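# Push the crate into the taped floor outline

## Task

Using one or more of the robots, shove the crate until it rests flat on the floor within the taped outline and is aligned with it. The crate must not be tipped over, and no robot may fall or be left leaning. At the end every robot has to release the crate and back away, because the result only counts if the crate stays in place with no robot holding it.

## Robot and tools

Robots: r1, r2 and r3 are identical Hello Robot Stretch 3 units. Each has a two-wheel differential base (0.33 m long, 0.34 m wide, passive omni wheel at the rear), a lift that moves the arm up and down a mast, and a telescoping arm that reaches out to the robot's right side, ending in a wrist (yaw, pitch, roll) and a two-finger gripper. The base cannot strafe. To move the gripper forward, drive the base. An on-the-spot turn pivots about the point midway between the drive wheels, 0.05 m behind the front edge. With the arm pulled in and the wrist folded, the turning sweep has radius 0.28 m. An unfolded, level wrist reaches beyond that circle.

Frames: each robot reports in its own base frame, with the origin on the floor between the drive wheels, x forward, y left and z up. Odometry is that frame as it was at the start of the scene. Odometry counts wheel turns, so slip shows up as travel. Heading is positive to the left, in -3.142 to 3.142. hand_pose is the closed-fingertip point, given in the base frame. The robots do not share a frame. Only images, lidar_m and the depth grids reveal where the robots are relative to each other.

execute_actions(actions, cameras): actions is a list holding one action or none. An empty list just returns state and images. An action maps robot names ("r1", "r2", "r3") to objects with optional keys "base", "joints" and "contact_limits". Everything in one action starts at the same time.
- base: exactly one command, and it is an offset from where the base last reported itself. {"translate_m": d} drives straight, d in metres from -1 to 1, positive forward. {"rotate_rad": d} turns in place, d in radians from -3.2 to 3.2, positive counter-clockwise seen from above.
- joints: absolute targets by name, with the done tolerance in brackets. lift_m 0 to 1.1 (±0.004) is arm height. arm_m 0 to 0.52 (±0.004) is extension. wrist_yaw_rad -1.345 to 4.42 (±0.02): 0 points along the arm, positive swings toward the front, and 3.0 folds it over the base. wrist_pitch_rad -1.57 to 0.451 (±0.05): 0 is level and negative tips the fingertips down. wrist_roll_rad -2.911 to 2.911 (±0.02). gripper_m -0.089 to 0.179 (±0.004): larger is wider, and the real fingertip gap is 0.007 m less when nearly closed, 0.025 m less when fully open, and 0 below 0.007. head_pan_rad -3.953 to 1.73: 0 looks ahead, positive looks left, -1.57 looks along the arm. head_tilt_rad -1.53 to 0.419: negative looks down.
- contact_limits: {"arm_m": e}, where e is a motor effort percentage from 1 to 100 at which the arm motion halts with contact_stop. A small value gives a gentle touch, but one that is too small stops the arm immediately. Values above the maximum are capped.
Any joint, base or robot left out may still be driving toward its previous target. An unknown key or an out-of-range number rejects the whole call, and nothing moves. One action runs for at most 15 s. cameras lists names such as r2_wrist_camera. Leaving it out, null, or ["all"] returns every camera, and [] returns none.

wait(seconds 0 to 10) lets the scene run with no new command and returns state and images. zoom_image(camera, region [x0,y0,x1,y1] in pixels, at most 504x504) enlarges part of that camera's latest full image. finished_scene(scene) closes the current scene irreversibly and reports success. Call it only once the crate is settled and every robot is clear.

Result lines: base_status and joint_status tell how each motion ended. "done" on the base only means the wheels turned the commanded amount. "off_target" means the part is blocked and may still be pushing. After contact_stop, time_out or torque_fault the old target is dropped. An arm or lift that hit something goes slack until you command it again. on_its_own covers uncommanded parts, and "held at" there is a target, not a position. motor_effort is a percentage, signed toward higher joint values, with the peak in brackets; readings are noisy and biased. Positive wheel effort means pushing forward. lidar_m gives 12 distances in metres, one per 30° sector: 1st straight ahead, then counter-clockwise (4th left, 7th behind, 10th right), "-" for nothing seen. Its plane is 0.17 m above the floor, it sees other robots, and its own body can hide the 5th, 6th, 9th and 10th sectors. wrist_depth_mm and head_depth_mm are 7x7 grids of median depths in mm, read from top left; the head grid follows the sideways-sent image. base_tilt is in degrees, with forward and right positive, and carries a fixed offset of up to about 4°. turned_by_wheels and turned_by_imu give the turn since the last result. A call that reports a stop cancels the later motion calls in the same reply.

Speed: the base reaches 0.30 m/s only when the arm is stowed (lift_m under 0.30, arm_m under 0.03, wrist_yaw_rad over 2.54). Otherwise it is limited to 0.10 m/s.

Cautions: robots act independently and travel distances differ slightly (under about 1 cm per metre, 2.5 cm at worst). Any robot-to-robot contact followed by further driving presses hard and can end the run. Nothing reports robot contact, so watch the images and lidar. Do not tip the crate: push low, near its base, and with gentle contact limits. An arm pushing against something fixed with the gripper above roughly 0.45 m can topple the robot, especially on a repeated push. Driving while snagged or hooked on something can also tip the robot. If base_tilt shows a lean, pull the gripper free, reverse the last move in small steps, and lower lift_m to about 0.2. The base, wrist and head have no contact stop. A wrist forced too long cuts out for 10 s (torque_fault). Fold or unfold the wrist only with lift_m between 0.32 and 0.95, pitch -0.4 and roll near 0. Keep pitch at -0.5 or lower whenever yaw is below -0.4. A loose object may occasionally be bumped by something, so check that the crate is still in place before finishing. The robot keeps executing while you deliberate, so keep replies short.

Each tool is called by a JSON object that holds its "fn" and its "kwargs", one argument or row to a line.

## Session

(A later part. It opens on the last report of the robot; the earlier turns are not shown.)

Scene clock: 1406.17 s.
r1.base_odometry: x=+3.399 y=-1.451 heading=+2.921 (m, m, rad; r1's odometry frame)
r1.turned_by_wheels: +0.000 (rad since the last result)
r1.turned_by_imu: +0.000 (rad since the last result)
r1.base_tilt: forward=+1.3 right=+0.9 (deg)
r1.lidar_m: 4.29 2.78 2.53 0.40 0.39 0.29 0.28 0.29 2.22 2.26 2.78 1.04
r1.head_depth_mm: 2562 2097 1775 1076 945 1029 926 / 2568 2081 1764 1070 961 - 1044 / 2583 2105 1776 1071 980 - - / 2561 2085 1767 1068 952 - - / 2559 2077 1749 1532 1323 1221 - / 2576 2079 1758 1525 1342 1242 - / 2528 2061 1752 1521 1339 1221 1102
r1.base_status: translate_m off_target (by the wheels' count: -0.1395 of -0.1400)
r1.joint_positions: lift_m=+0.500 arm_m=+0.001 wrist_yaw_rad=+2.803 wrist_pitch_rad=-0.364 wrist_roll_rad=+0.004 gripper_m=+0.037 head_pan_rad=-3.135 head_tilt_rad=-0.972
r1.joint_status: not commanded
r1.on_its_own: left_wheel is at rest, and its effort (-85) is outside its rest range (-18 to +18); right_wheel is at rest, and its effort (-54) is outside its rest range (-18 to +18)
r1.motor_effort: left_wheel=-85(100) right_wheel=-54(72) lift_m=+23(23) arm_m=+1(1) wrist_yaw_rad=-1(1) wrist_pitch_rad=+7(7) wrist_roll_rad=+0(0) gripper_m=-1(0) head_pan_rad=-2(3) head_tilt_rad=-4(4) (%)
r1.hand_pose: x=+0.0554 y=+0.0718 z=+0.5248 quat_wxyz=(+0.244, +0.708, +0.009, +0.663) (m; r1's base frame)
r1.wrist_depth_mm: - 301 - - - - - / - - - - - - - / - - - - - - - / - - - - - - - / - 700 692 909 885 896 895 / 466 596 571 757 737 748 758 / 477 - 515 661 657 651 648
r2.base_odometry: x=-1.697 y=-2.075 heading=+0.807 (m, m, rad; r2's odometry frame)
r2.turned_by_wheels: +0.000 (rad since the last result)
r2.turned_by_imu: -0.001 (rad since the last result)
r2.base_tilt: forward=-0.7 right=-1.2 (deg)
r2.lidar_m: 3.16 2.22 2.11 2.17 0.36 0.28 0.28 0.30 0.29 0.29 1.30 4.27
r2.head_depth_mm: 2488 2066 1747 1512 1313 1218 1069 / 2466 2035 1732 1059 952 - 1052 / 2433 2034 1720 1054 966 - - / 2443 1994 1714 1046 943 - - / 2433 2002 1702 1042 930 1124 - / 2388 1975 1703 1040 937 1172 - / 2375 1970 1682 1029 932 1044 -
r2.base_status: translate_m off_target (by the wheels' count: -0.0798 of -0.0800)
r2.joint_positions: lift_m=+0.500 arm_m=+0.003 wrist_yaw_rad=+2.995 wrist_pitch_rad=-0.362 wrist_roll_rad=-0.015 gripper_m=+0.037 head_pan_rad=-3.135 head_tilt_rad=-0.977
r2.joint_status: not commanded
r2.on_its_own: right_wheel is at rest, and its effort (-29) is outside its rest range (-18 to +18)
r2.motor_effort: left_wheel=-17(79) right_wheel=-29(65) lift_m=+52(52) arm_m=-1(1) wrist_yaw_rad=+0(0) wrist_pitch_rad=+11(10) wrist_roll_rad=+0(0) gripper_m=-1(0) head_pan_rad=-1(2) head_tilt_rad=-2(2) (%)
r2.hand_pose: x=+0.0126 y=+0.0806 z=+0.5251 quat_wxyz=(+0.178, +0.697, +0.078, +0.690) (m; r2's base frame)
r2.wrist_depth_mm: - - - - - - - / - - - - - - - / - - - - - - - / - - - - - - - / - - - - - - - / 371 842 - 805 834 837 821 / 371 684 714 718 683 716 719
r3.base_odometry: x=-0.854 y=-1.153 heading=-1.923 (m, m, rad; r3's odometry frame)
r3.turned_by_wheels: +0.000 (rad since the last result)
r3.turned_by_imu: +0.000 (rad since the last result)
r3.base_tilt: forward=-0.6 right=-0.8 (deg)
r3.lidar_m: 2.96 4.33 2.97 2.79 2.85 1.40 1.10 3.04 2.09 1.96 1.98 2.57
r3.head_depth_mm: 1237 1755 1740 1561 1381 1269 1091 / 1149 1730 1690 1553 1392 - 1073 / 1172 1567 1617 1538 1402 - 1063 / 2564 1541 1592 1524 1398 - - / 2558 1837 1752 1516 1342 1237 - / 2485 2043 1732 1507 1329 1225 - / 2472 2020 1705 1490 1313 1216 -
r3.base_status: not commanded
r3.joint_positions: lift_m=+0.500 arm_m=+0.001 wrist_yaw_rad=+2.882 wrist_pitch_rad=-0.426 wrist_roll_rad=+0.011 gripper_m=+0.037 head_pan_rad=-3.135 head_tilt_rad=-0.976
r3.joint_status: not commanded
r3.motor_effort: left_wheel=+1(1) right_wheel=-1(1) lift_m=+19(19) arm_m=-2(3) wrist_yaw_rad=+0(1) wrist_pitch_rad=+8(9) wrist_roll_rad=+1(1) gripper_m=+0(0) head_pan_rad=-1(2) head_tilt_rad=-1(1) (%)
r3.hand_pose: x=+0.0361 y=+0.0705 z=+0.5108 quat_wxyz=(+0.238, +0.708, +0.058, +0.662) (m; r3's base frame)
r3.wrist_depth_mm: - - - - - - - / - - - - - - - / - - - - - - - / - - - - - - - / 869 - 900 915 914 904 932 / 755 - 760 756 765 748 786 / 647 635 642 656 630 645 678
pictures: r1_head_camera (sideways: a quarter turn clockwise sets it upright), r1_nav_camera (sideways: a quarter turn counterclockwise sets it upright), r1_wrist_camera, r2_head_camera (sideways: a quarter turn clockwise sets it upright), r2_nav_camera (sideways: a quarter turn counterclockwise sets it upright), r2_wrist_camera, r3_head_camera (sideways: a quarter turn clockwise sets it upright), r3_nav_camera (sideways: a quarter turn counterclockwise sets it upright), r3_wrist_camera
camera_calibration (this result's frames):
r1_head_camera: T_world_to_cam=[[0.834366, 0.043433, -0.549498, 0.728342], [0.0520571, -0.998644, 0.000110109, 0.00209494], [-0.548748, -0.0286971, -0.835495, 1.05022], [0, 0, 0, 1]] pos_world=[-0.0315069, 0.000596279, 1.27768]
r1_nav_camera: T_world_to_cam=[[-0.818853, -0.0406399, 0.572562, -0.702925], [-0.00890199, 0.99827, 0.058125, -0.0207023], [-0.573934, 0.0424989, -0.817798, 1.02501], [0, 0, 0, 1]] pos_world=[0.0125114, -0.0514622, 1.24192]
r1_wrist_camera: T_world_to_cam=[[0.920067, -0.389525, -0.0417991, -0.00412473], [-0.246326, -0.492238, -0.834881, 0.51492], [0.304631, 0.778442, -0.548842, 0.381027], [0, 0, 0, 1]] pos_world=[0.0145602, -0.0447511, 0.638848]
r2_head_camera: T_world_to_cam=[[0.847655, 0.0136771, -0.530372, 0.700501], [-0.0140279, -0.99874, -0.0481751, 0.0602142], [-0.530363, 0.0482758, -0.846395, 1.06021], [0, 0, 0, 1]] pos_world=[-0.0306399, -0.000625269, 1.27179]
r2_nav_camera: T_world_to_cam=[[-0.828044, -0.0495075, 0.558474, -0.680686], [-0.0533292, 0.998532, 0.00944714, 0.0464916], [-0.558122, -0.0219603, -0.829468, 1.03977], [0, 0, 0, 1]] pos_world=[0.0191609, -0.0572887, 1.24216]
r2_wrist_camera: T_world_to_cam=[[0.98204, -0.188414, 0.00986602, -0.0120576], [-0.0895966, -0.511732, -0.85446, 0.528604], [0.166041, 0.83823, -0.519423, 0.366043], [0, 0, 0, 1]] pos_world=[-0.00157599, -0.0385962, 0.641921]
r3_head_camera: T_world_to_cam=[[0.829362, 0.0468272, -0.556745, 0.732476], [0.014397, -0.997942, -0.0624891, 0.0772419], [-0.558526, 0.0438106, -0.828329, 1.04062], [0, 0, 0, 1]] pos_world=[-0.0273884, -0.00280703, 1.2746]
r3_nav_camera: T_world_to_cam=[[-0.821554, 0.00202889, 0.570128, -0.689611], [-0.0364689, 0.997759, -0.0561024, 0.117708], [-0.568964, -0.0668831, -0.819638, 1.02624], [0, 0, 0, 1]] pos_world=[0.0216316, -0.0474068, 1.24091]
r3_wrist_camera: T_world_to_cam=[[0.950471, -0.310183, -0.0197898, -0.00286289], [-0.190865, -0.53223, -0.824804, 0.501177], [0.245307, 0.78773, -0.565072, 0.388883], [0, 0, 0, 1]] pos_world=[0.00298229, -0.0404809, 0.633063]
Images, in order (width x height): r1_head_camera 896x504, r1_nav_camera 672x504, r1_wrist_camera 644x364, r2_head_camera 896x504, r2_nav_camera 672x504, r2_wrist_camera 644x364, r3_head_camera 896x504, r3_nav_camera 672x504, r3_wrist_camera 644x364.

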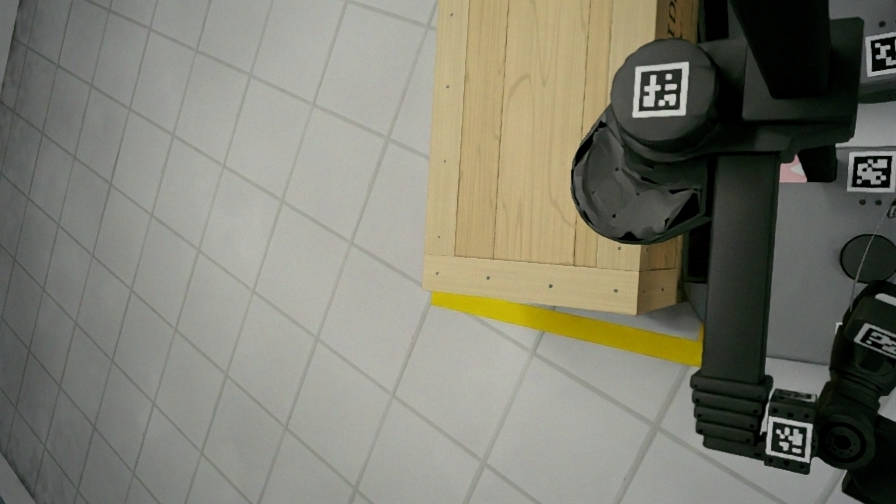

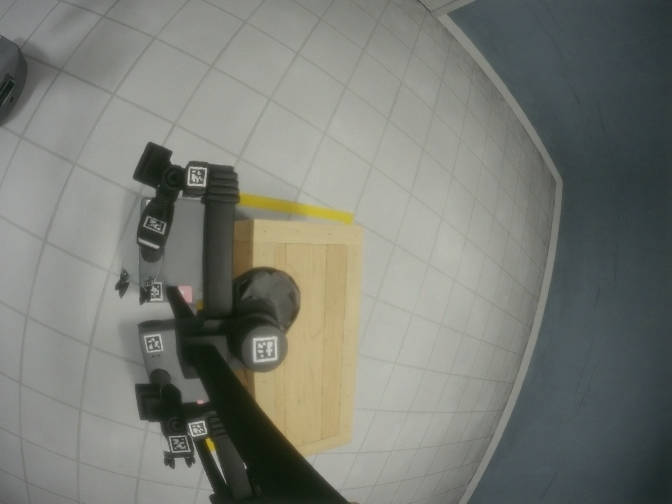

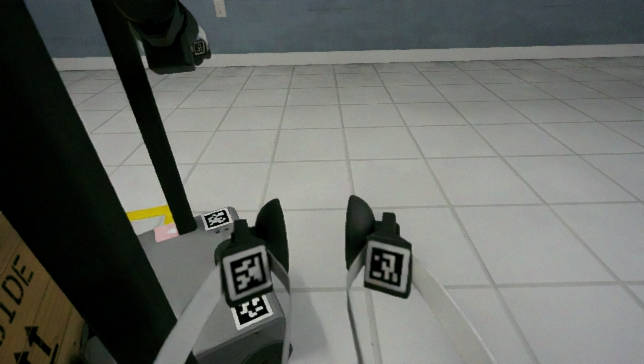

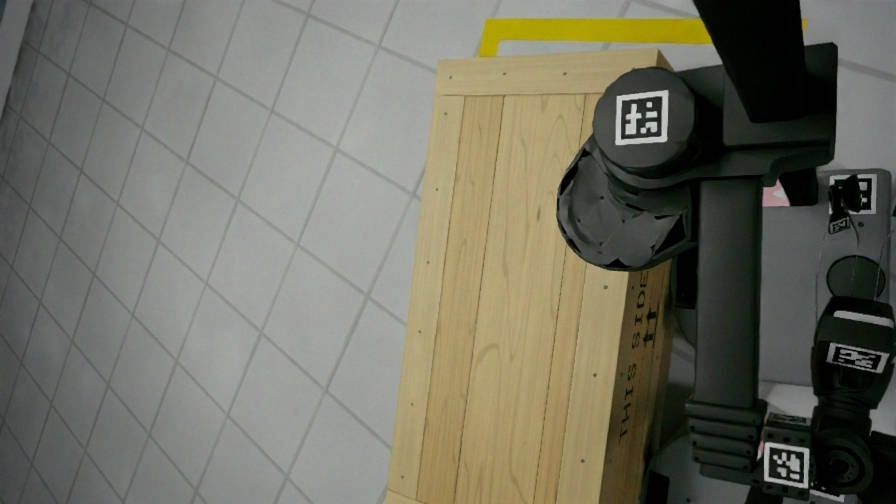

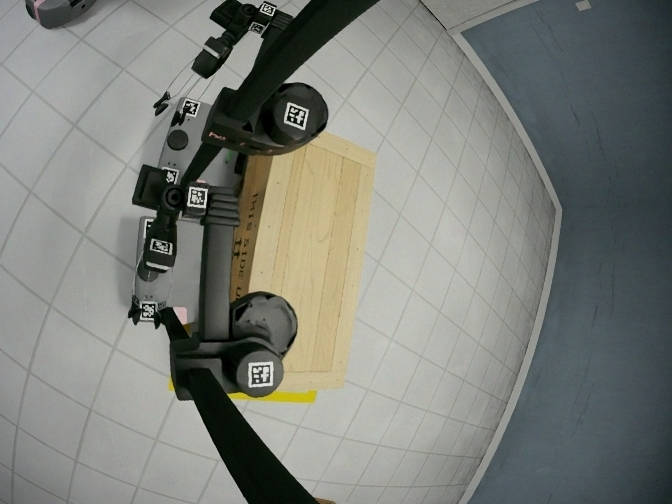

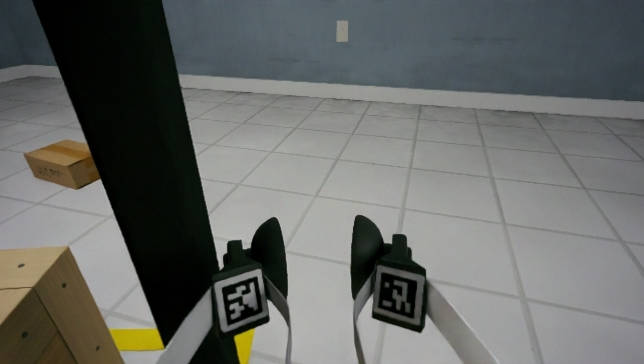

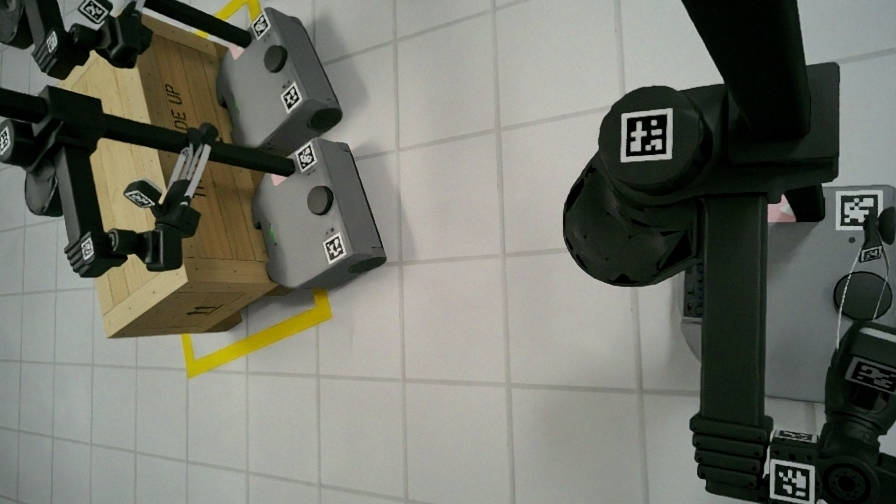

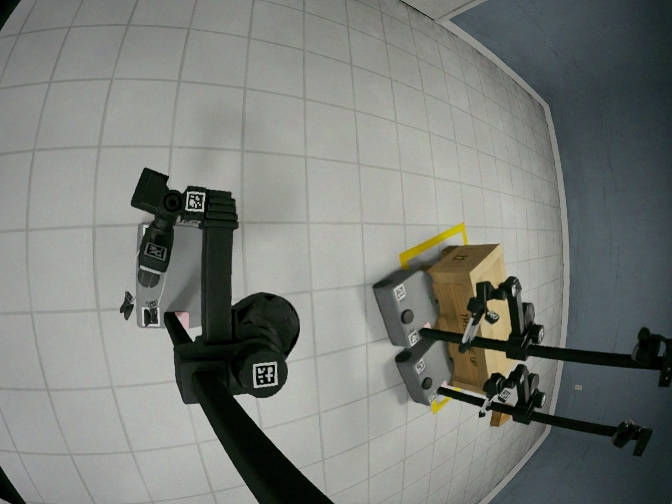

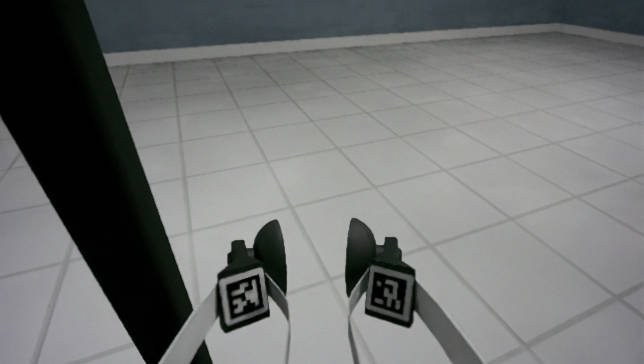

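{"fn": "execute_actions", "kwargs": {
  "actions": [
    {"r1":{"base":{"translate_m":-0.25}},"r2":{"base":{"translate_m":-0.12}}}
  ],
  "cameras": ["r1_head_camera","r2_head_camera","r3_head_camera"]
}}

Scene clock: 1503.53 s.
r1.base_odometry: x=+3.642 y=-1.506 heading=+2.921 (m, m, rad; r1's odometry frame)
r1.turned_by_wheels: +0.000 (rad since the last result)
r1.turned_by_imu: +0.075 (rad since the last result)
r1.base_tilt: forward=+1.2 right=+0.9 (deg)
r1.lidar_m: 3.96 2.71 2.54 0.39 0.36 0.28 0.28 0.30 2.19 2.27 2.93 1.10
r1.head_depth_mm: 2558 2093 1763 1527 947 890 926 / 2568 2084 1759 1072 961 - 1021 / 2561 2079 1763 1068 974 - - / 2571 2093 1761 1090 953 - - / 2566 2083 1772 1522 1340 1240 - / 2532 2080 1760 1521 1340 1240 - / 2534 2082 1754 1519 1341 1218 1103
r1.base_status: translate_m off_target (by the wheels' count: -0.2495 of -0.2500)
r1.joint_positions: lift_m=+0.500 arm_m=+0.001 wrist_yaw_rad=+2.803 wrist_pitch_rad=-0.364 wrist_roll_rad=+0.004 gripper_m=+0.037 head_pan_rad=-3.135 head_tilt_rad=-0.972
r1.joint_status: not commanded
r1.on_its_own: left_wheel is at rest, and its effort (-89) is outside its rest range (-18 to +18); right_wheel is at rest, and its effort (-58) is outside its rest range (-18 to +18)
r1.motor_effort: left_wheel=-89(100) right_wheel=-58(72) lift_m=+23(23) arm_m=+1(1) wrist_yaw_rad=-2(2) wrist_pitch_rad=+6(7) wrist_roll_rad=+0(0) gripper_m=-1(1) head_pan_rad=-2(3) head_tilt_rad=-4(4) (%)
r1.hand_pose: x=+0.0554 y=+0.0718 z=+0.5248 quat_wxyz=(+0.244, +0.708, +0.009, +0.663) (m; r1's base frame)
r1.wrist_depth_mm: - - 310 - - - - / - - - - - - - / - - - - - - - / - - - - - - - / - 786 689 922 910 904 909 / 409 604 568 735 725 745 750 / 418 - 503 626 660 643 639
r2.base_odometry: x=-1.780 y=-2.161 heading=+0.807 (m, m, rad; r2's odometry frame)
r2.turned_by_wheels: +0.000 (rad since the last result)
r2.turned_by_imu: +0.043 (rad since the last result)
r2.base_tilt: forward=-0.6 right=-1.0 (deg)
r2.lidar_m: 3.05 2.22 2.13 2.21 0.34 0.28 0.27 0.31 0.29 0.39 1.34 4.30
r2.head_depth_mm: 2498 2056 1745 1518 1293 1214 1072 / 2486 2027 1736 1056 953 - 1057 / 2470 2025 1722 1051 970 - - / 2442 2010 1716 1049 953 - - / 2409 1982 1697 1043 936 1155 - / 2429 1995 1700 1037 951 1191 - / 2375 1973 1671 1029 953 1043 -
r2.base_status: translate_m off_target (by the wheels' count: -0.1197 of -0.1200)
r2.joint_positions: lift_m=+0.500 arm_m=+0.003 wrist_yaw_rad=+2.995 wrist_pitch_rad=-0.362 wrist_roll_rad=-0.015 gripper_m=+0.037 head_pan_rad=-3.135 head_tilt_rad=-0.977
r2.joint_status: not commanded
r2.on_its_own: left_wheel is at rest, and its effort (-30) is outside its rest range (-18 to +18); right_wheel is at rest, and its effort (-33) is outside its rest range (-18 to +18)
r2.motor_effort: left_wheel=-30(82) right_wheel=-33(73) lift_m=+52(52) arm_m=-1(1) wrist_yaw_rad=+0(0) wrist_pitch_rad=+11(11) wrist_roll_rad=-1(0) gripper_m=-1(0) head_pan_rad=-2(1) head_tilt_rad=-3(3) (%)
r2.hand_pose: x=+0.0125 y=+0.0806 z=+0.5251 quat_wxyz=(+0.178, +0.697, +0.078, +0.690) (m; r2's base frame)
r2.wrist_depth_mm: - - - - - - - / - - - - - - - / - - - - - - - / - - - - - - - / - - - - - - - / 359 813 - 829 860 822 828 / 348 461 703 724 687 719 725
r3.base_odometry: x=-0.854 y=-1.153 heading=-1.923 (m, m, rad; r3's odometry frame)
r3.turned_by_wheels: +0.000 (rad since the last result)
r3.turned_by_imu: -0.001 (rad since the last result)
r3.base_tilt: forward=-0.6 right=-0.8 (deg)
r3.lidar_m: 2.95 4.34 2.97 2.80 2.85 1.43 1.16 3.06 2.08 1.96 1.99 2.57
r3.head_depth_mm: 1249 1779 1771 1563 1375 1265 1092 / 1671 1745 1698 1552 1394 - 1071 / 1189 1560 1667 1542 1396 - 1066 / 1646 1593 1611 1523 1392 - - / 2534 1752 1721 1520 1342 1231 - / 2496 2026 1724 1505 1331 1221 - / 2480 2035 1719 1489 1316 1219 -
r3.base_status: not commanded
r3.joint_positions: lift_m=+0.500 arm_m=+0.001 wrist_yaw_rad=+2.882 wrist_pitch_rad=-0.426 wrist_roll_rad=+0.011 gripper_m=+0.037 head_pan_rad=-3.135 head_tilt_rad=-0.976
r3.joint_status: not commanded
r3.motor_effort: left_wheel=+0(1) right_wheel=-1(1) lift_m=+19(19) arm_m=-2(3) wrist_yaw_rad=-1(0) wrist_pitch_rad=+9(9) wrist_roll_rad=+1(1) gripper_m=+0(0) head_pan_rad=+0(0) head_tilt_rad=-1(0) (%)
r3.hand_pose: x=+0.0361 y=+0.0705 z=+0.5108 quat_wxyz=(+0.238, +0.708, +0.058, +0.662) (m; r3's base frame)
r3.wrist_depth_mm: - - - - - - - / - - - - - - - / - - - - - - - / - - - - - - - / 880 - 906 896 893 894 897 / 739 - 768 758 778 756 765 / 641 636 642 646 625 654 657
pictures: r1_head_camera (sideways: a quarter turn clockwise sets it upright), r2_head_camera (sideways: a quarter turn clockwise sets it upright), r3_head_camera (sideways: a quarter turn clockwise sets it upright)
camera_calibration (this result's frames):
r1_head_camera: T_world_to_cam=[[0.834363, 0.0434266, -0.549502, 0.728348], [0.0520494, -0.998645, 0.00010985, 0.00209533], [-0.548753, -0.0286929, -0.835492, 1.05022], [0, 0, 0, 1]] pos_world=[-0.031507, 0.000596565, 1.27768]
r2_head_camera: T_world_to_cam=[[0.847658, 0.0136846, -0.530366, 0.700493], [-0.0140187, -0.998741, -0.0481752, 0.0602143], [-0.530357, 0.0482712, -0.846399, 1.06022], [0, 0, 0, 1]] pos_world=[-0.0306397, -0.000625592, 1.27179]
r3_head_camera: T_world_to_cam=[[0.829362, 0.0468272, -0.556745, 0.732476], [0.014397, -0.997942, -0.0624891, 0.0772419], [-0.558526, 0.0438106, -0.828329, 1.04062], [0, 0, 0, 1]] pos_world=[-0.0273884, -0.00280703, 1.2746]
Images, in order (width x height): r1_head_camera 896x504, r2_head_camera 896x504, r3_head_camera 896x504.

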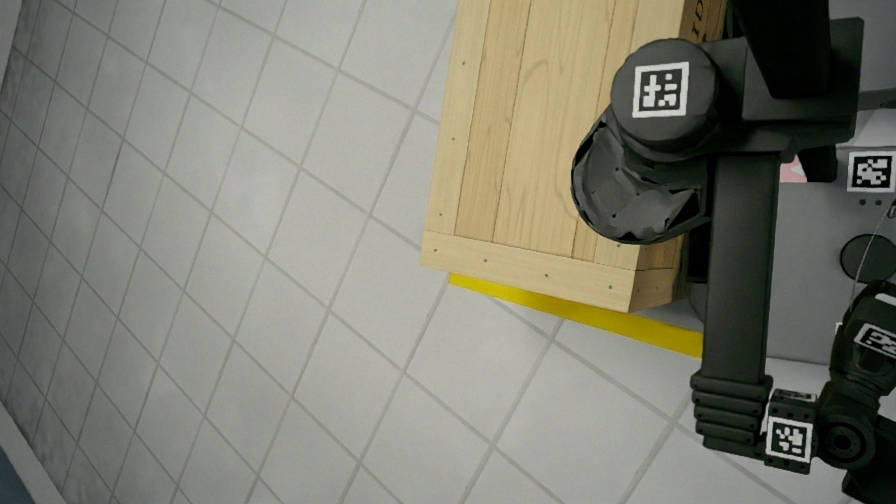

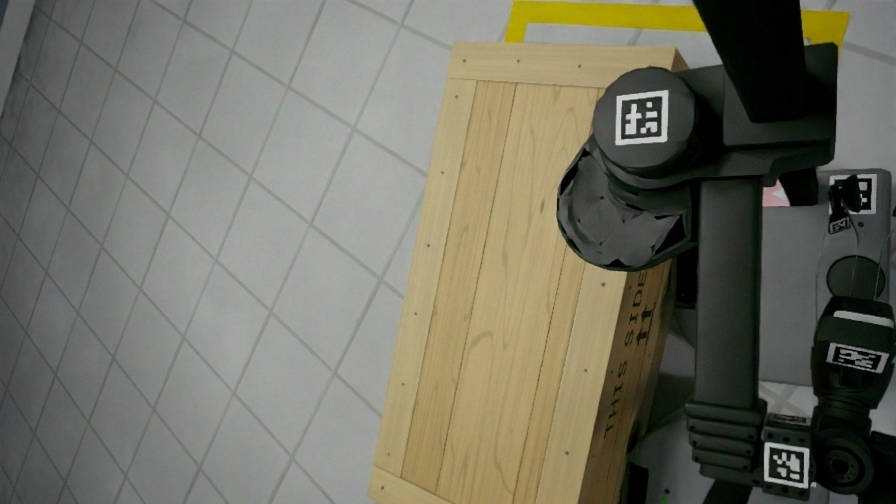

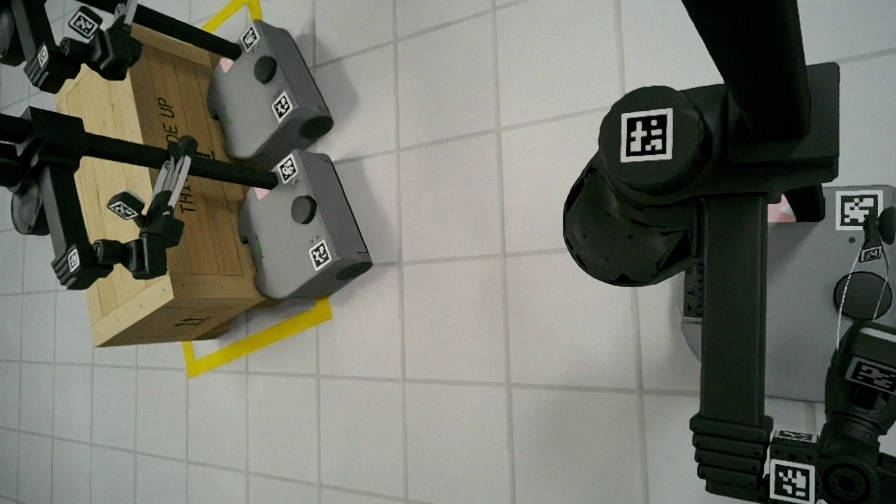

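{"fn": "zoom_image", "kwargs": {
  "camera": "r1_head_camera",
  "region": [400, 220, 720, 400]
}}

{"fn": "zoom_image", "kwargs": {
  "camera": "r2_head_camera",
  "region": [430, 0, 860, 140]
}}

{"fn": "zoom_image", "kwargs": {
  "camera": "r3_head_camera",
  "region": [60, 0, 420, 400]
}}

Region (400, 220, 720, 400) of r1_head_camera's 896x504 image, scaled by 1.575, with more detail than that image has; it fills the top 284 rows of this view, and the rest is white.

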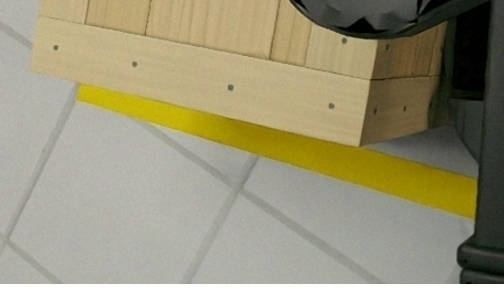

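Region (430, 0, 860, 140) of r2_head_camera's 896x504 image, scaled by 1.172, with more detail than that image has; it fills the top 164 rows of this view, and the rest is white.

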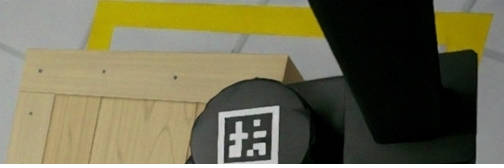

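Region (60, 0, 420, 400) of r3_head_camera's 896x504 image, scaled by 1.260, with more detail than that image has; it fills the left 454 columns of this view, and the rest is white.

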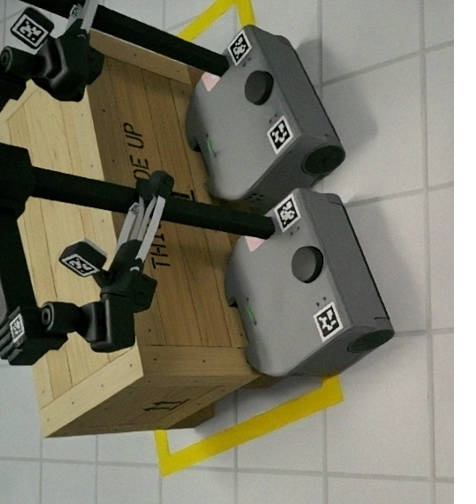

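{"fn": "execute_actions", "kwargs": {
  "actions": [
    {"r1":{"base":{"translate_m":-0.13}},"r2":{"base":{"translate_m":-0.04}}}
  ],
  "cameras": ["r1_head_camera","r2_head_camera","r3_head_camera"]
}}

{"fn": "zoom_image", "kwargs": {
  "camera": "r1_head_camera",
  "region": [400, 200, 720, 400]
}}

{"fn": "zoom_image", "kwargs": {
  "camera": "r2_head_camera",
  "region": [430, 0, 860, 140]
}}

Scene clock: 1569.57 s.
r1.base_odometry: x=+3.768 y=-1.534 heading=+2.920 (m, m, rad; r1's odometry frame)
r1.turned_by_wheels: +0.000 (rad since the last result)
r1.turned_by_imu: +0.014 (rad since the last result)
r1.base_tilt: forward=+1.3 right=+0.9 (deg)
r1.lidar_m: 3.90 2.71 2.56 0.39 0.35 0.28 0.28 0.30 2.18 2.26 2.95 1.13
r1.head_depth_mm: 2554 2091 1761 1534 947 886 925 / 2568 2093 1763 1071 962 - 1011 / 2582 2087 1757 1070 981 - - / 2588 2071 1761 1093 951 - - / 2534 2087 1764 1528 1343 1240 - / 2548 2071 1769 1522 1352 1239 - / 2471 2076 1763 1523 1344 1215 1105
r1.base_status: translate_m off_target (by the wheels' count: -0.1295 of -0.1300)
r1.joint_positions: lift_m=+0.500 arm_m=+0.001 wrist_yaw_rad=+2.803 wrist_pitch_rad=-0.364 wrist_roll_rad=+0.004 gripper_m=+0.037 head_pan_rad=-3.135 head_tilt_rad=-0.972
r1.joint_status: not commanded
r1.on_its_own: left_wheel is at rest, and its effort (-91) is outside its rest range (-18 to +18); right_wheel is at rest, and its effort (-62) is outside its rest range (-18 to +18)
r1.motor_effort: left_wheel=-91(100) right_wheel=-62(76) lift_m=+23(23) arm_m=+1(1) wrist_yaw_rad=+0(2) wrist_pitch_rad=+7(7) wrist_roll_rad=+0(0) gripper_m=+0(1) head_pan_rad=-2(2) head_tilt_rad=-5(4) (%)
r1.hand_pose: x=+0.0554 y=+0.0718 z=+0.5248 quat_wxyz=(+0.244, +0.708, +0.009, +0.663) (m; r1's base frame)
r1.wrist_depth_mm: - - 314 - - - - / - - - - - - - / - - - - - - - / - - - - - - - / - 731 690 922 910 889 885 / 396 595 569 746 734 762 742 / 407 - 509 637 648 647 647
r2.base_odometry: x=-1.807 y=-2.190 heading=+0.806 (m, m, rad; r2's odometry frame)
r2.turned_by_wheels: -0.001 (rad since the last result)
r2.turned_by_imu: +0.013 (rad since the last result)
r2.base_tilt: forward=-0.6 right=-1.2 (deg)
r2.lidar_m: 3.02 2.22 2.14 2.23 0.33 0.27 0.27 0.31 0.29 0.39 1.35 4.32
r2.head_depth_mm: 2514 2051 1740 1518 1300 1219 1070 / 2495 2032 1749 1059 952 - 1053 / 2479 2027 1725 1050 964 - - / 2416 2001 1709 1047 953 - - / 2415 1996 1700 1041 938 1169 - / 2393 1985 1680 1039 949 1191 - / 2381 1989 1690 1032 961 1045 -
r2.base_status: translate_m off_target (by the wheels' count: -0.0396 of -0.0400)
r2.joint_positions: lift_m=+0.500 arm_m=+0.003 wrist_yaw_rad=+2.995 wrist_pitch_rad=-0.362 wrist_roll_rad=-0.015 gripper_m=+0.037 head_pan_rad=-3.135 head_tilt_rad=-0.977
r2.joint_status: not commanded
r2.on_its_own: left_wheel is at rest, and its effort (-48) is outside its rest range (-18 to +18); right_wheel is at rest, and its effort (-35) is outside its rest range (-18 to +18)
r2.motor_effort: left_wheel=-48(78) right_wheel=-35(72) lift_m=+52(52) arm_m=-1(2) wrist_yaw_rad=+0(0) wrist_pitch_rad=+11(10) wrist_roll_rad=+0(0) gripper_m=-1(0) head_pan_rad=-1(2) head_tilt_rad=-3(2) (%)
r2.hand_pose: x=+0.0125 y=+0.0806 z=+0.5251 quat_wxyz=(+0.178, +0.697, +0.078, +0.690) (m; r2's base frame)
r2.wrist_depth_mm: - - - - - - - / - - - - - - - / - - - - - - - / - - - - - - - / - - - - - - - / 362 440 - 827 866 844 812 / 337 450 705 713 697 705 698
r3.base_odometry: x=-0.854 y=-1.153 heading=-1.923 (m, m, rad; r3's odometry frame)
r3.turned_by_wheels: +0.000 (rad since the last result)
r3.turned_by_imu: -0.001 (rad since the last result)
r3.base_tilt: forward=-0.6 right=-0.8 (deg)
r3.lidar_m: 2.95 4.34 2.98 2.80 2.85 1.44 1.18 3.04 2.08 1.96 2.00 2.57
r3.head_depth_mm: 1295 1845 1778 1560 1373 1262 1092 / 1722 1762 1704 1558 1386 - 1074 / 1212 1611 1669 1539 1407 - 1068 / 1209 1624 1611 1525 1391 - - / 2516 1742 1715 1516 1335 1234 - / 2500 2050 1730 1507 1326 1226 - / 2445 2023 1712 1494 1316 1216 -
r3.base_status: not commanded
r3.joint_positions: lift_m=+0.500 arm_m=+0.001 wrist_yaw_rad=+2.882 wrist_pitch_rad=-0.426 wrist_roll_rad=+0.011 gripper_m=+0.037 head_pan_rad=-3.135 head_tilt_rad=-0.976
r3.joint_status: not commanded
r3.motor_effort: left_wheel=+0(1) right_wheel=+0(1) lift_m=+20(19) arm_m=-2(3) wrist_yaw_rad=-1(0) wrist_pitch_rad=+9(9) wrist_roll_rad=+1(1) gripper_m=+0(0) head_pan_rad=-1(0) head_tilt_rad=-1(1) (%)
r3.hand_pose: x=+0.0361 y=+0.0705 z=+0.5108 quat_wxyz=(+0.238, +0.708, +0.058, +0.662) (m; r3's base frame)
r3.wrist_depth_mm: - - - - - - - / - - - - - - - / - - - - - - - / - - - - - - - / 889 - 906 923 894 911 915 / 768 - 745 741 794 758 772 / 640 638 642 644 640 641 644
pictures: r1_head_camera (sideways: a quarter turn clockwise sets it upright), r2_head_camera (sideways: a quarter turn clockwise sets it upright), r3_head_camera (sideways: a quarter turn clockwise sets it upright)
camera_calibration (this result's frames):
r1_head_camera: T_world_to_cam=[[0.834363, 0.0434268, -0.549503, 0.728348], [0.0520497, -0.998644, 0.000109842, 0.00209533], [-0.548753, -0.0286931, -0.835492, 1.05022], [0, 0, 0, 1]] pos_world=[-0.031507, 0.000596556, 1.27768]
r2_head_camera: T_world_to_cam=[[0.847658, 0.0136846, -0.530366, 0.700494], [-0.0140187, -0.998741, -0.0481752, 0.0602143], [-0.530357, 0.0482712, -0.846399, 1.06022], [0, 0, 0, 1]] pos_world=[-0.0306397, -0.000625592, 1.27179]
r3_head_camera: T_world_to_cam=[[0.829362, 0.0468272, -0.556745, 0.732476], [0.014397, -0.997942, -0.0624891, 0.0772419], [-0.558526, 0.0438106, -0.828329, 1.04062], [0, 0, 0, 1]] pos_world=[-0.0273884, -0.00280703, 1.2746]
Images, in order (width x height): r1_head_camera 896x504, r2_head_camera 896x504, r3_head_camera 896x504.

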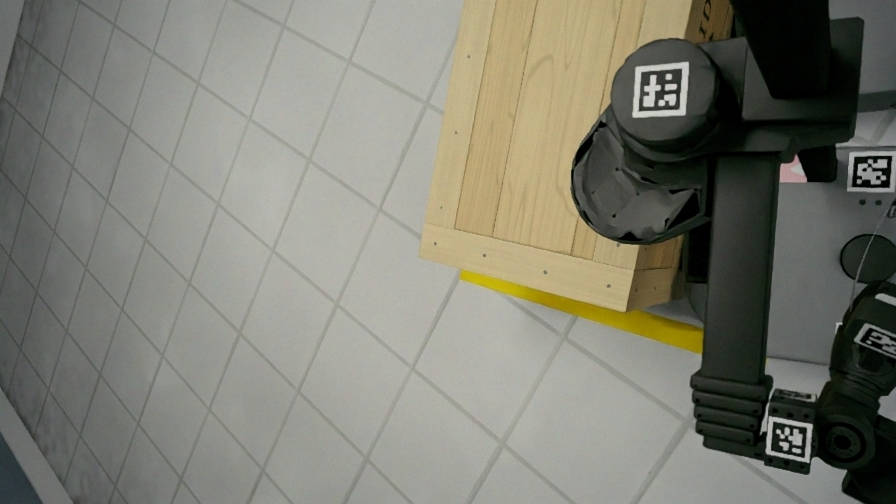

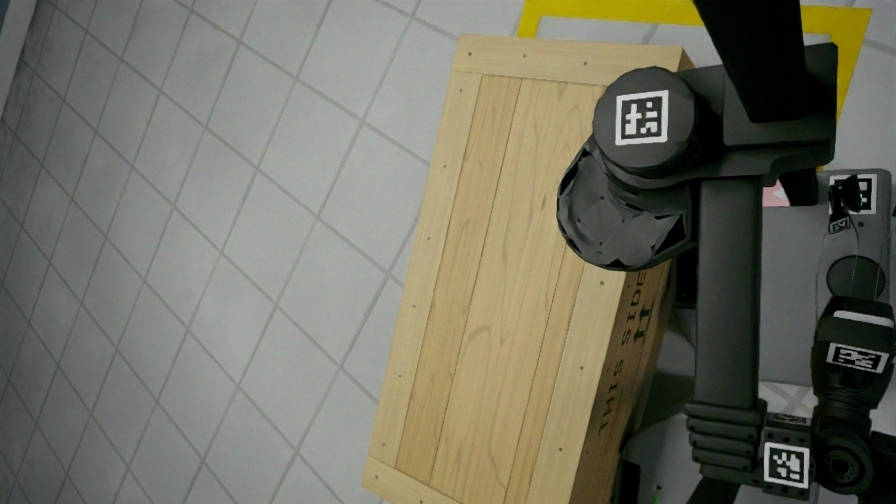

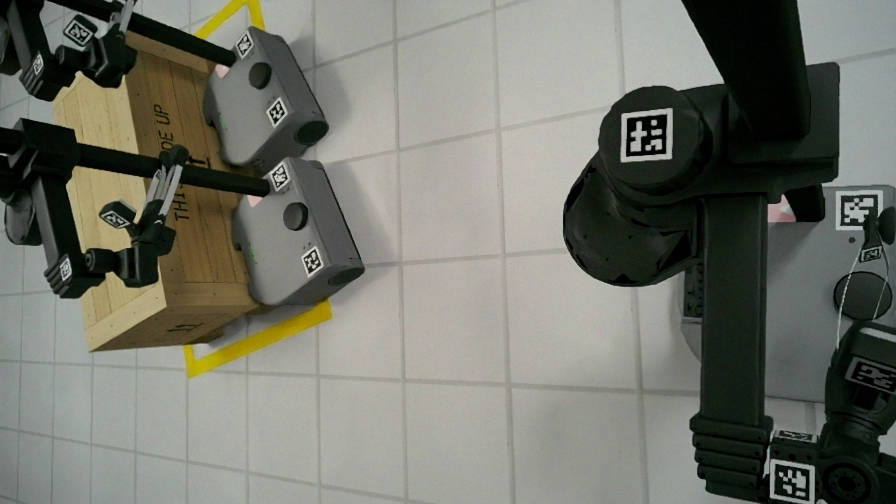

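Region (400, 200, 720, 400) of r1_head_camera's 896x504 image, scaled by 1.575, with more detail than that image has; it fills the top 315 rows of this view, and the rest is white.

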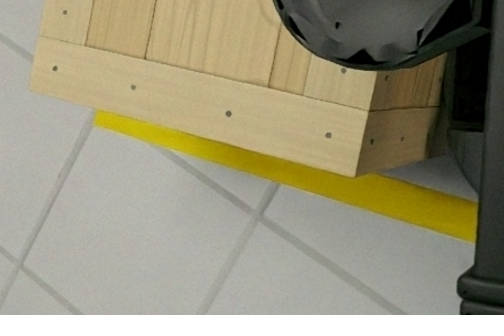

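Region (430, 0, 860, 140) of r2_head_camera's 896x504 image, scaled by 1.172, with more detail than that image has; it fills the top 164 rows of this view, and the rest is white.

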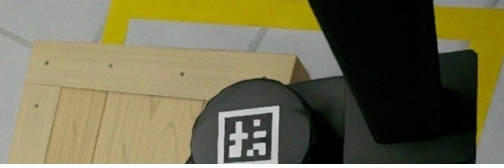

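{"fn": "execute_actions", "kwargs": {
  "actions": [
    {"r1":{"base":{"translate_m":0.6}},"r2":{"base":{"translate_m":0.6},"joints":{"head_tilt_rad":-0.8}}}
  ],
  "cameras": ["r1_head_camera","r2_head_camera","r3_head_camera"]
}}

Scene clock: 1594.07 s.
r1.base_odometry: x=+3.183 y=-1.402 heading=+2.920 (m, m, rad; r1's odometry frame)
r1.turned_by_wheels: +0.000 (rad since the last result)
r1.turned_by_imu: +0.001 (rad since the last result)
r1.base_tilt: forward=+1.3 right=+0.9 (deg)
r1.lidar_m: 3.49 2.42 2.30 0.44 3.07 0.87 0.87 2.61 2.47 2.52 0.69 3.68
r1.head_depth_mm: 2560 2109 1241 1398 1350 1227 925 / 2560 2086 1244 1447 1369 - 1041 / 2551 2094 1270 1457 1392 - - / 2566 2081 1295 1468 1359 - - / 2555 2070 1760 1520 1344 1241 - / 2532 2084 1750 1523 1349 1237 - / 2534 2065 1753 1519 1339 1216 1100
r1.base_status: done
r1.joint_positions: lift_m=+0.500 arm_m=+0.001 wrist_yaw_rad=+2.803 wrist_pitch_rad=-0.364 wrist_roll_rad=+0.004 gripper_m=+0.037 head_pan_rad=-3.135 head_tilt_rad=-0.972
r1.joint_status: not commanded
r1.motor_effort: left_wheel=+0(86) right_wheel=+0(59) lift_m=+23(23) arm_m=+1(1) wrist_yaw_rad=-2(1) wrist_pitch_rad=+7(7) wrist_roll_rad=+0(0) gripper_m=+0(0) head_pan_rad=-3(2) head_tilt_rad=-4(5) (%)
r1.hand_pose: x=+0.0554 y=+0.0718 z=+0.5248 quat_wxyz=(+0.244, +0.708, +0.009, +0.663) (m; r1's base frame)
r1.wrist_depth_mm: - - 364 - - - - / - - - - - - - / - - - - - - - / - - - - - - - / - 713 689 903 906 903 887 / 762 600 559 726 722 755 745 / 659 - 545 638 651 653 649
r2.base_odometry: x=-1.392 y=-1.757 heading=+0.806 (m, m, rad; r2's odometry frame)
r2.turned_by_wheels: +0.000 (rad since the last result)
r2.turned_by_imu: +0.000 (rad since the last result)
r2.base_tilt: forward=-0.7 right=-1.2 (deg)
r2.lidar_m: 2.59 1.91 1.84 1.92 2.64 0.86 0.86 0.97 0.33 0.43 3.92 3.88
r2.head_depth_mm: 3039 2789 2116 1743 1455 1259 1130 / 3248 2780 2118 1311 1424 1277 - / 3443 2730 2100 1280 1409 1302 - / 3557 2761 1468 1291 1432 1295 - / 3662 2714 1471 1315 1448 1238 1130 / 3502 2670 1465 1366 1437 1235 1127 / 3188 2652 2054 1527 1423 1227 983
r2.base_status: done
r2.joint_positions: lift_m=+0.500 arm_m=+0.003 wrist_yaw_rad=+2.995 wrist_pitch_rad=-0.362 wrist_roll_rad=-0.015 gripper_m=+0.037 head_pan_rad=-3.135 head_tilt_rad=-0.803
r2.joint_status: all done
r2.motor_effort: left_wheel=+0(44) right_wheel=-1(34) lift_m=+52(52) arm_m=-1(1) wrist_yaw_rad=+1(0) wrist_pitch_rad=+11(10) wrist_roll_rad=+0(1) gripper_m=+0(0) head_pan_rad=-1(1) head_tilt_rad=+2(23) (%)
r2.hand_pose: x=+0.0125 y=+0.0806 z=+0.5251 quat_wxyz=(+0.178, +0.697, +0.078, +0.690) (m; r2's base frame)
r2.wrist_depth_mm: - - - - - - - / - - - - - - - / - - - - - - - / - - - - - - - / - - - - - - - / 879 858 - 836 845 819 833 / 740 723 708 722 691 714 703
r3.base_odometry: x=-0.854 y=-1.153 heading=-1.923 (m, m, rad; r3's odometry frame)
r3.turned_by_wheels: +0.000 (rad since the last result)
r3.turned_by_imu: -0.001 (rad since the last result)
r3.base_tilt: forward=-0.7 right=-0.7 (deg)
r3.lidar_m: 2.96 4.35 2.98 2.79 1.22 0.80 1.42 3.05 2.09 1.96 2.00 2.57
r3.head_depth_mm: 2701 975 848 1402 1375 1266 1088 / 1843 1830 1751 1361 1362 - 1071 / 1835 1727 1789 1449 1381 - 1067 / 2573 1633 1768 1522 1391 - - / 2541 1737 1753 1517 1338 1237 - / 2519 2061 1734 1504 1326 1225 - / 2459 2025 1713 1491 1319 1216 -
r3.base_status: not commanded
r3.joint_positions: lift_m=+0.500 arm_m=+0.001 wrist_yaw_rad=+2.882 wrist_pitch_rad=-0.426 wrist_roll_rad=+0.011 gripper_m=+0.037 head_pan_rad=-3.135 head_tilt_rad=-0.976
r3.joint_status: not commanded
r3.motor_effort: left_wheel=+1(2) right_wheel=+0(1) lift_m=+19(19) arm_m=-2(3) wrist_yaw_rad=-2(0) wrist_pitch_rad=+9(9) wrist_roll_rad=+1(1) gripper_m=+0(0) head_pan_rad=-1(1) head_tilt_rad=-1(1) (%)
r3.hand_pose: x=+0.0361 y=+0.0705 z=+0.5108 quat_wxyz=(+0.238, +0.708, +0.058, +0.662) (m; r3's base frame)
r3.wrist_depth_mm: - - - - - - - / - - - - - - - / - - - - - - - / - - - - - - - / 888 - 940 924 917 895 916 / 764 - 769 751 791 747 773 / 641 627 653 658 623 663 665
pictures: r1_head_camera (sideways: a quarter turn clockwise sets it upright), r2_head_camera (sideways: a quarter turn clockwise sets it upright), r3_head_camera (sideways: a quarter turn clockwise sets it upright)
camera_calibration (this result's frames):
r1_head_camera: T_world_to_cam=[[0.83436, 0.0434214, -0.549507, 0.728354], [0.0520432, -0.998645, 0.000109624, 0.00209566], [-0.548757, -0.0286896, -0.835489, 1.05021], [0, 0, 0, 1]] pos_world=[-0.0315071, 0.000596797, 1.27768]
r2_head_camera: T_world_to_cam=[[0.743258, 0.013004, -0.668878, 0.881594], [-0.0220372, -0.998793, -0.0439058, 0.0547153], [-0.668642, 0.0473735, -0.742074, 0.925424], [0, 0, 0, 1]] pos_world=[-0.035269, -0.000655597, 1.27881]
r3_head_camera: T_world_to_cam=[[0.829362, 0.0468272, -0.556746, 0.732476], [0.014397, -0.997942, -0.0624891, 0.0772419], [-0.558526, 0.0438106, -0.828329, 1.04062], [0, 0, 0, 1]] pos_world=[-0.0273884, -0.00280703, 1.2746]
Images, in order (width x height): r1_head_camera 896x504, r2_head_camera 896x504, r3_head_camera 896x504.

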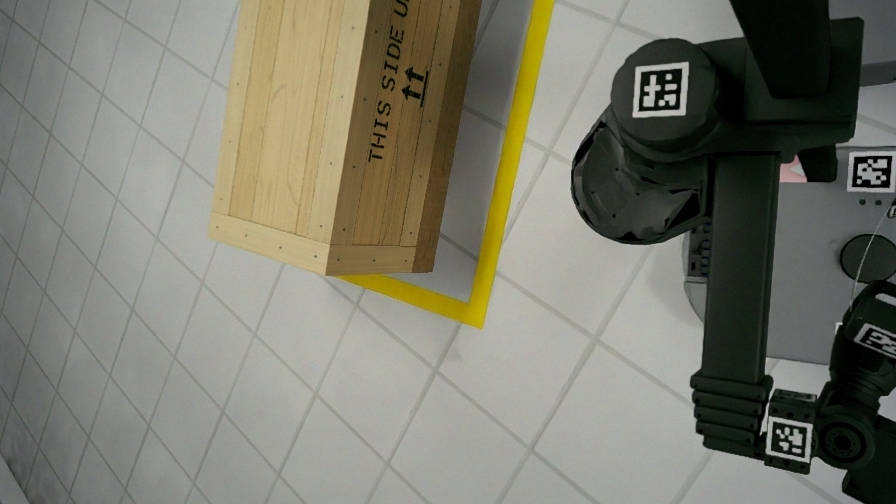

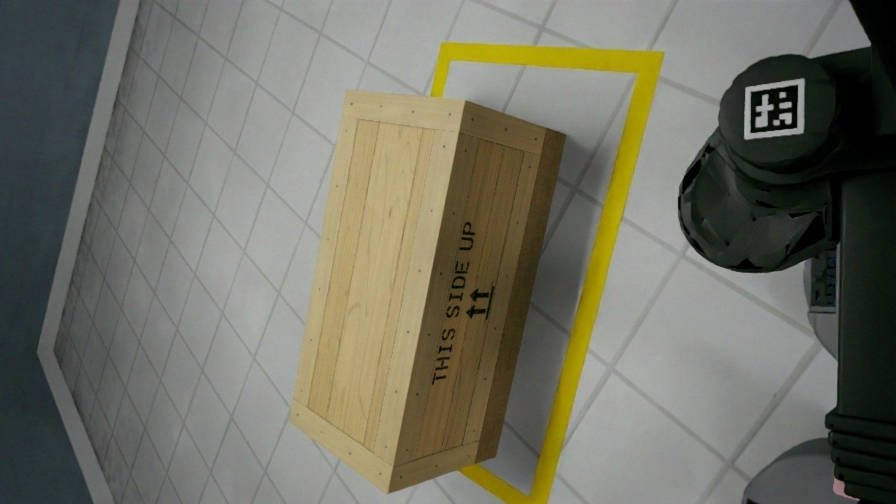

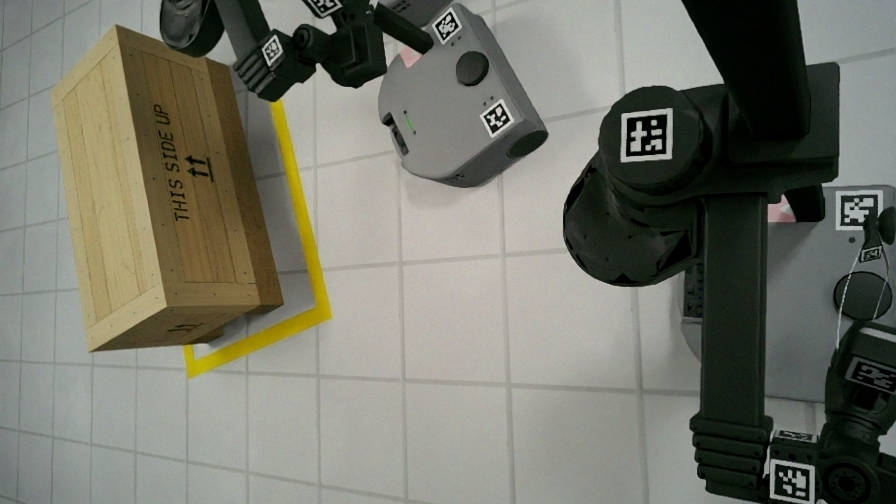

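{"fn": "finished_scene", "kwargs": {
  "scene": 2
}}

The scene is finished: the task was done.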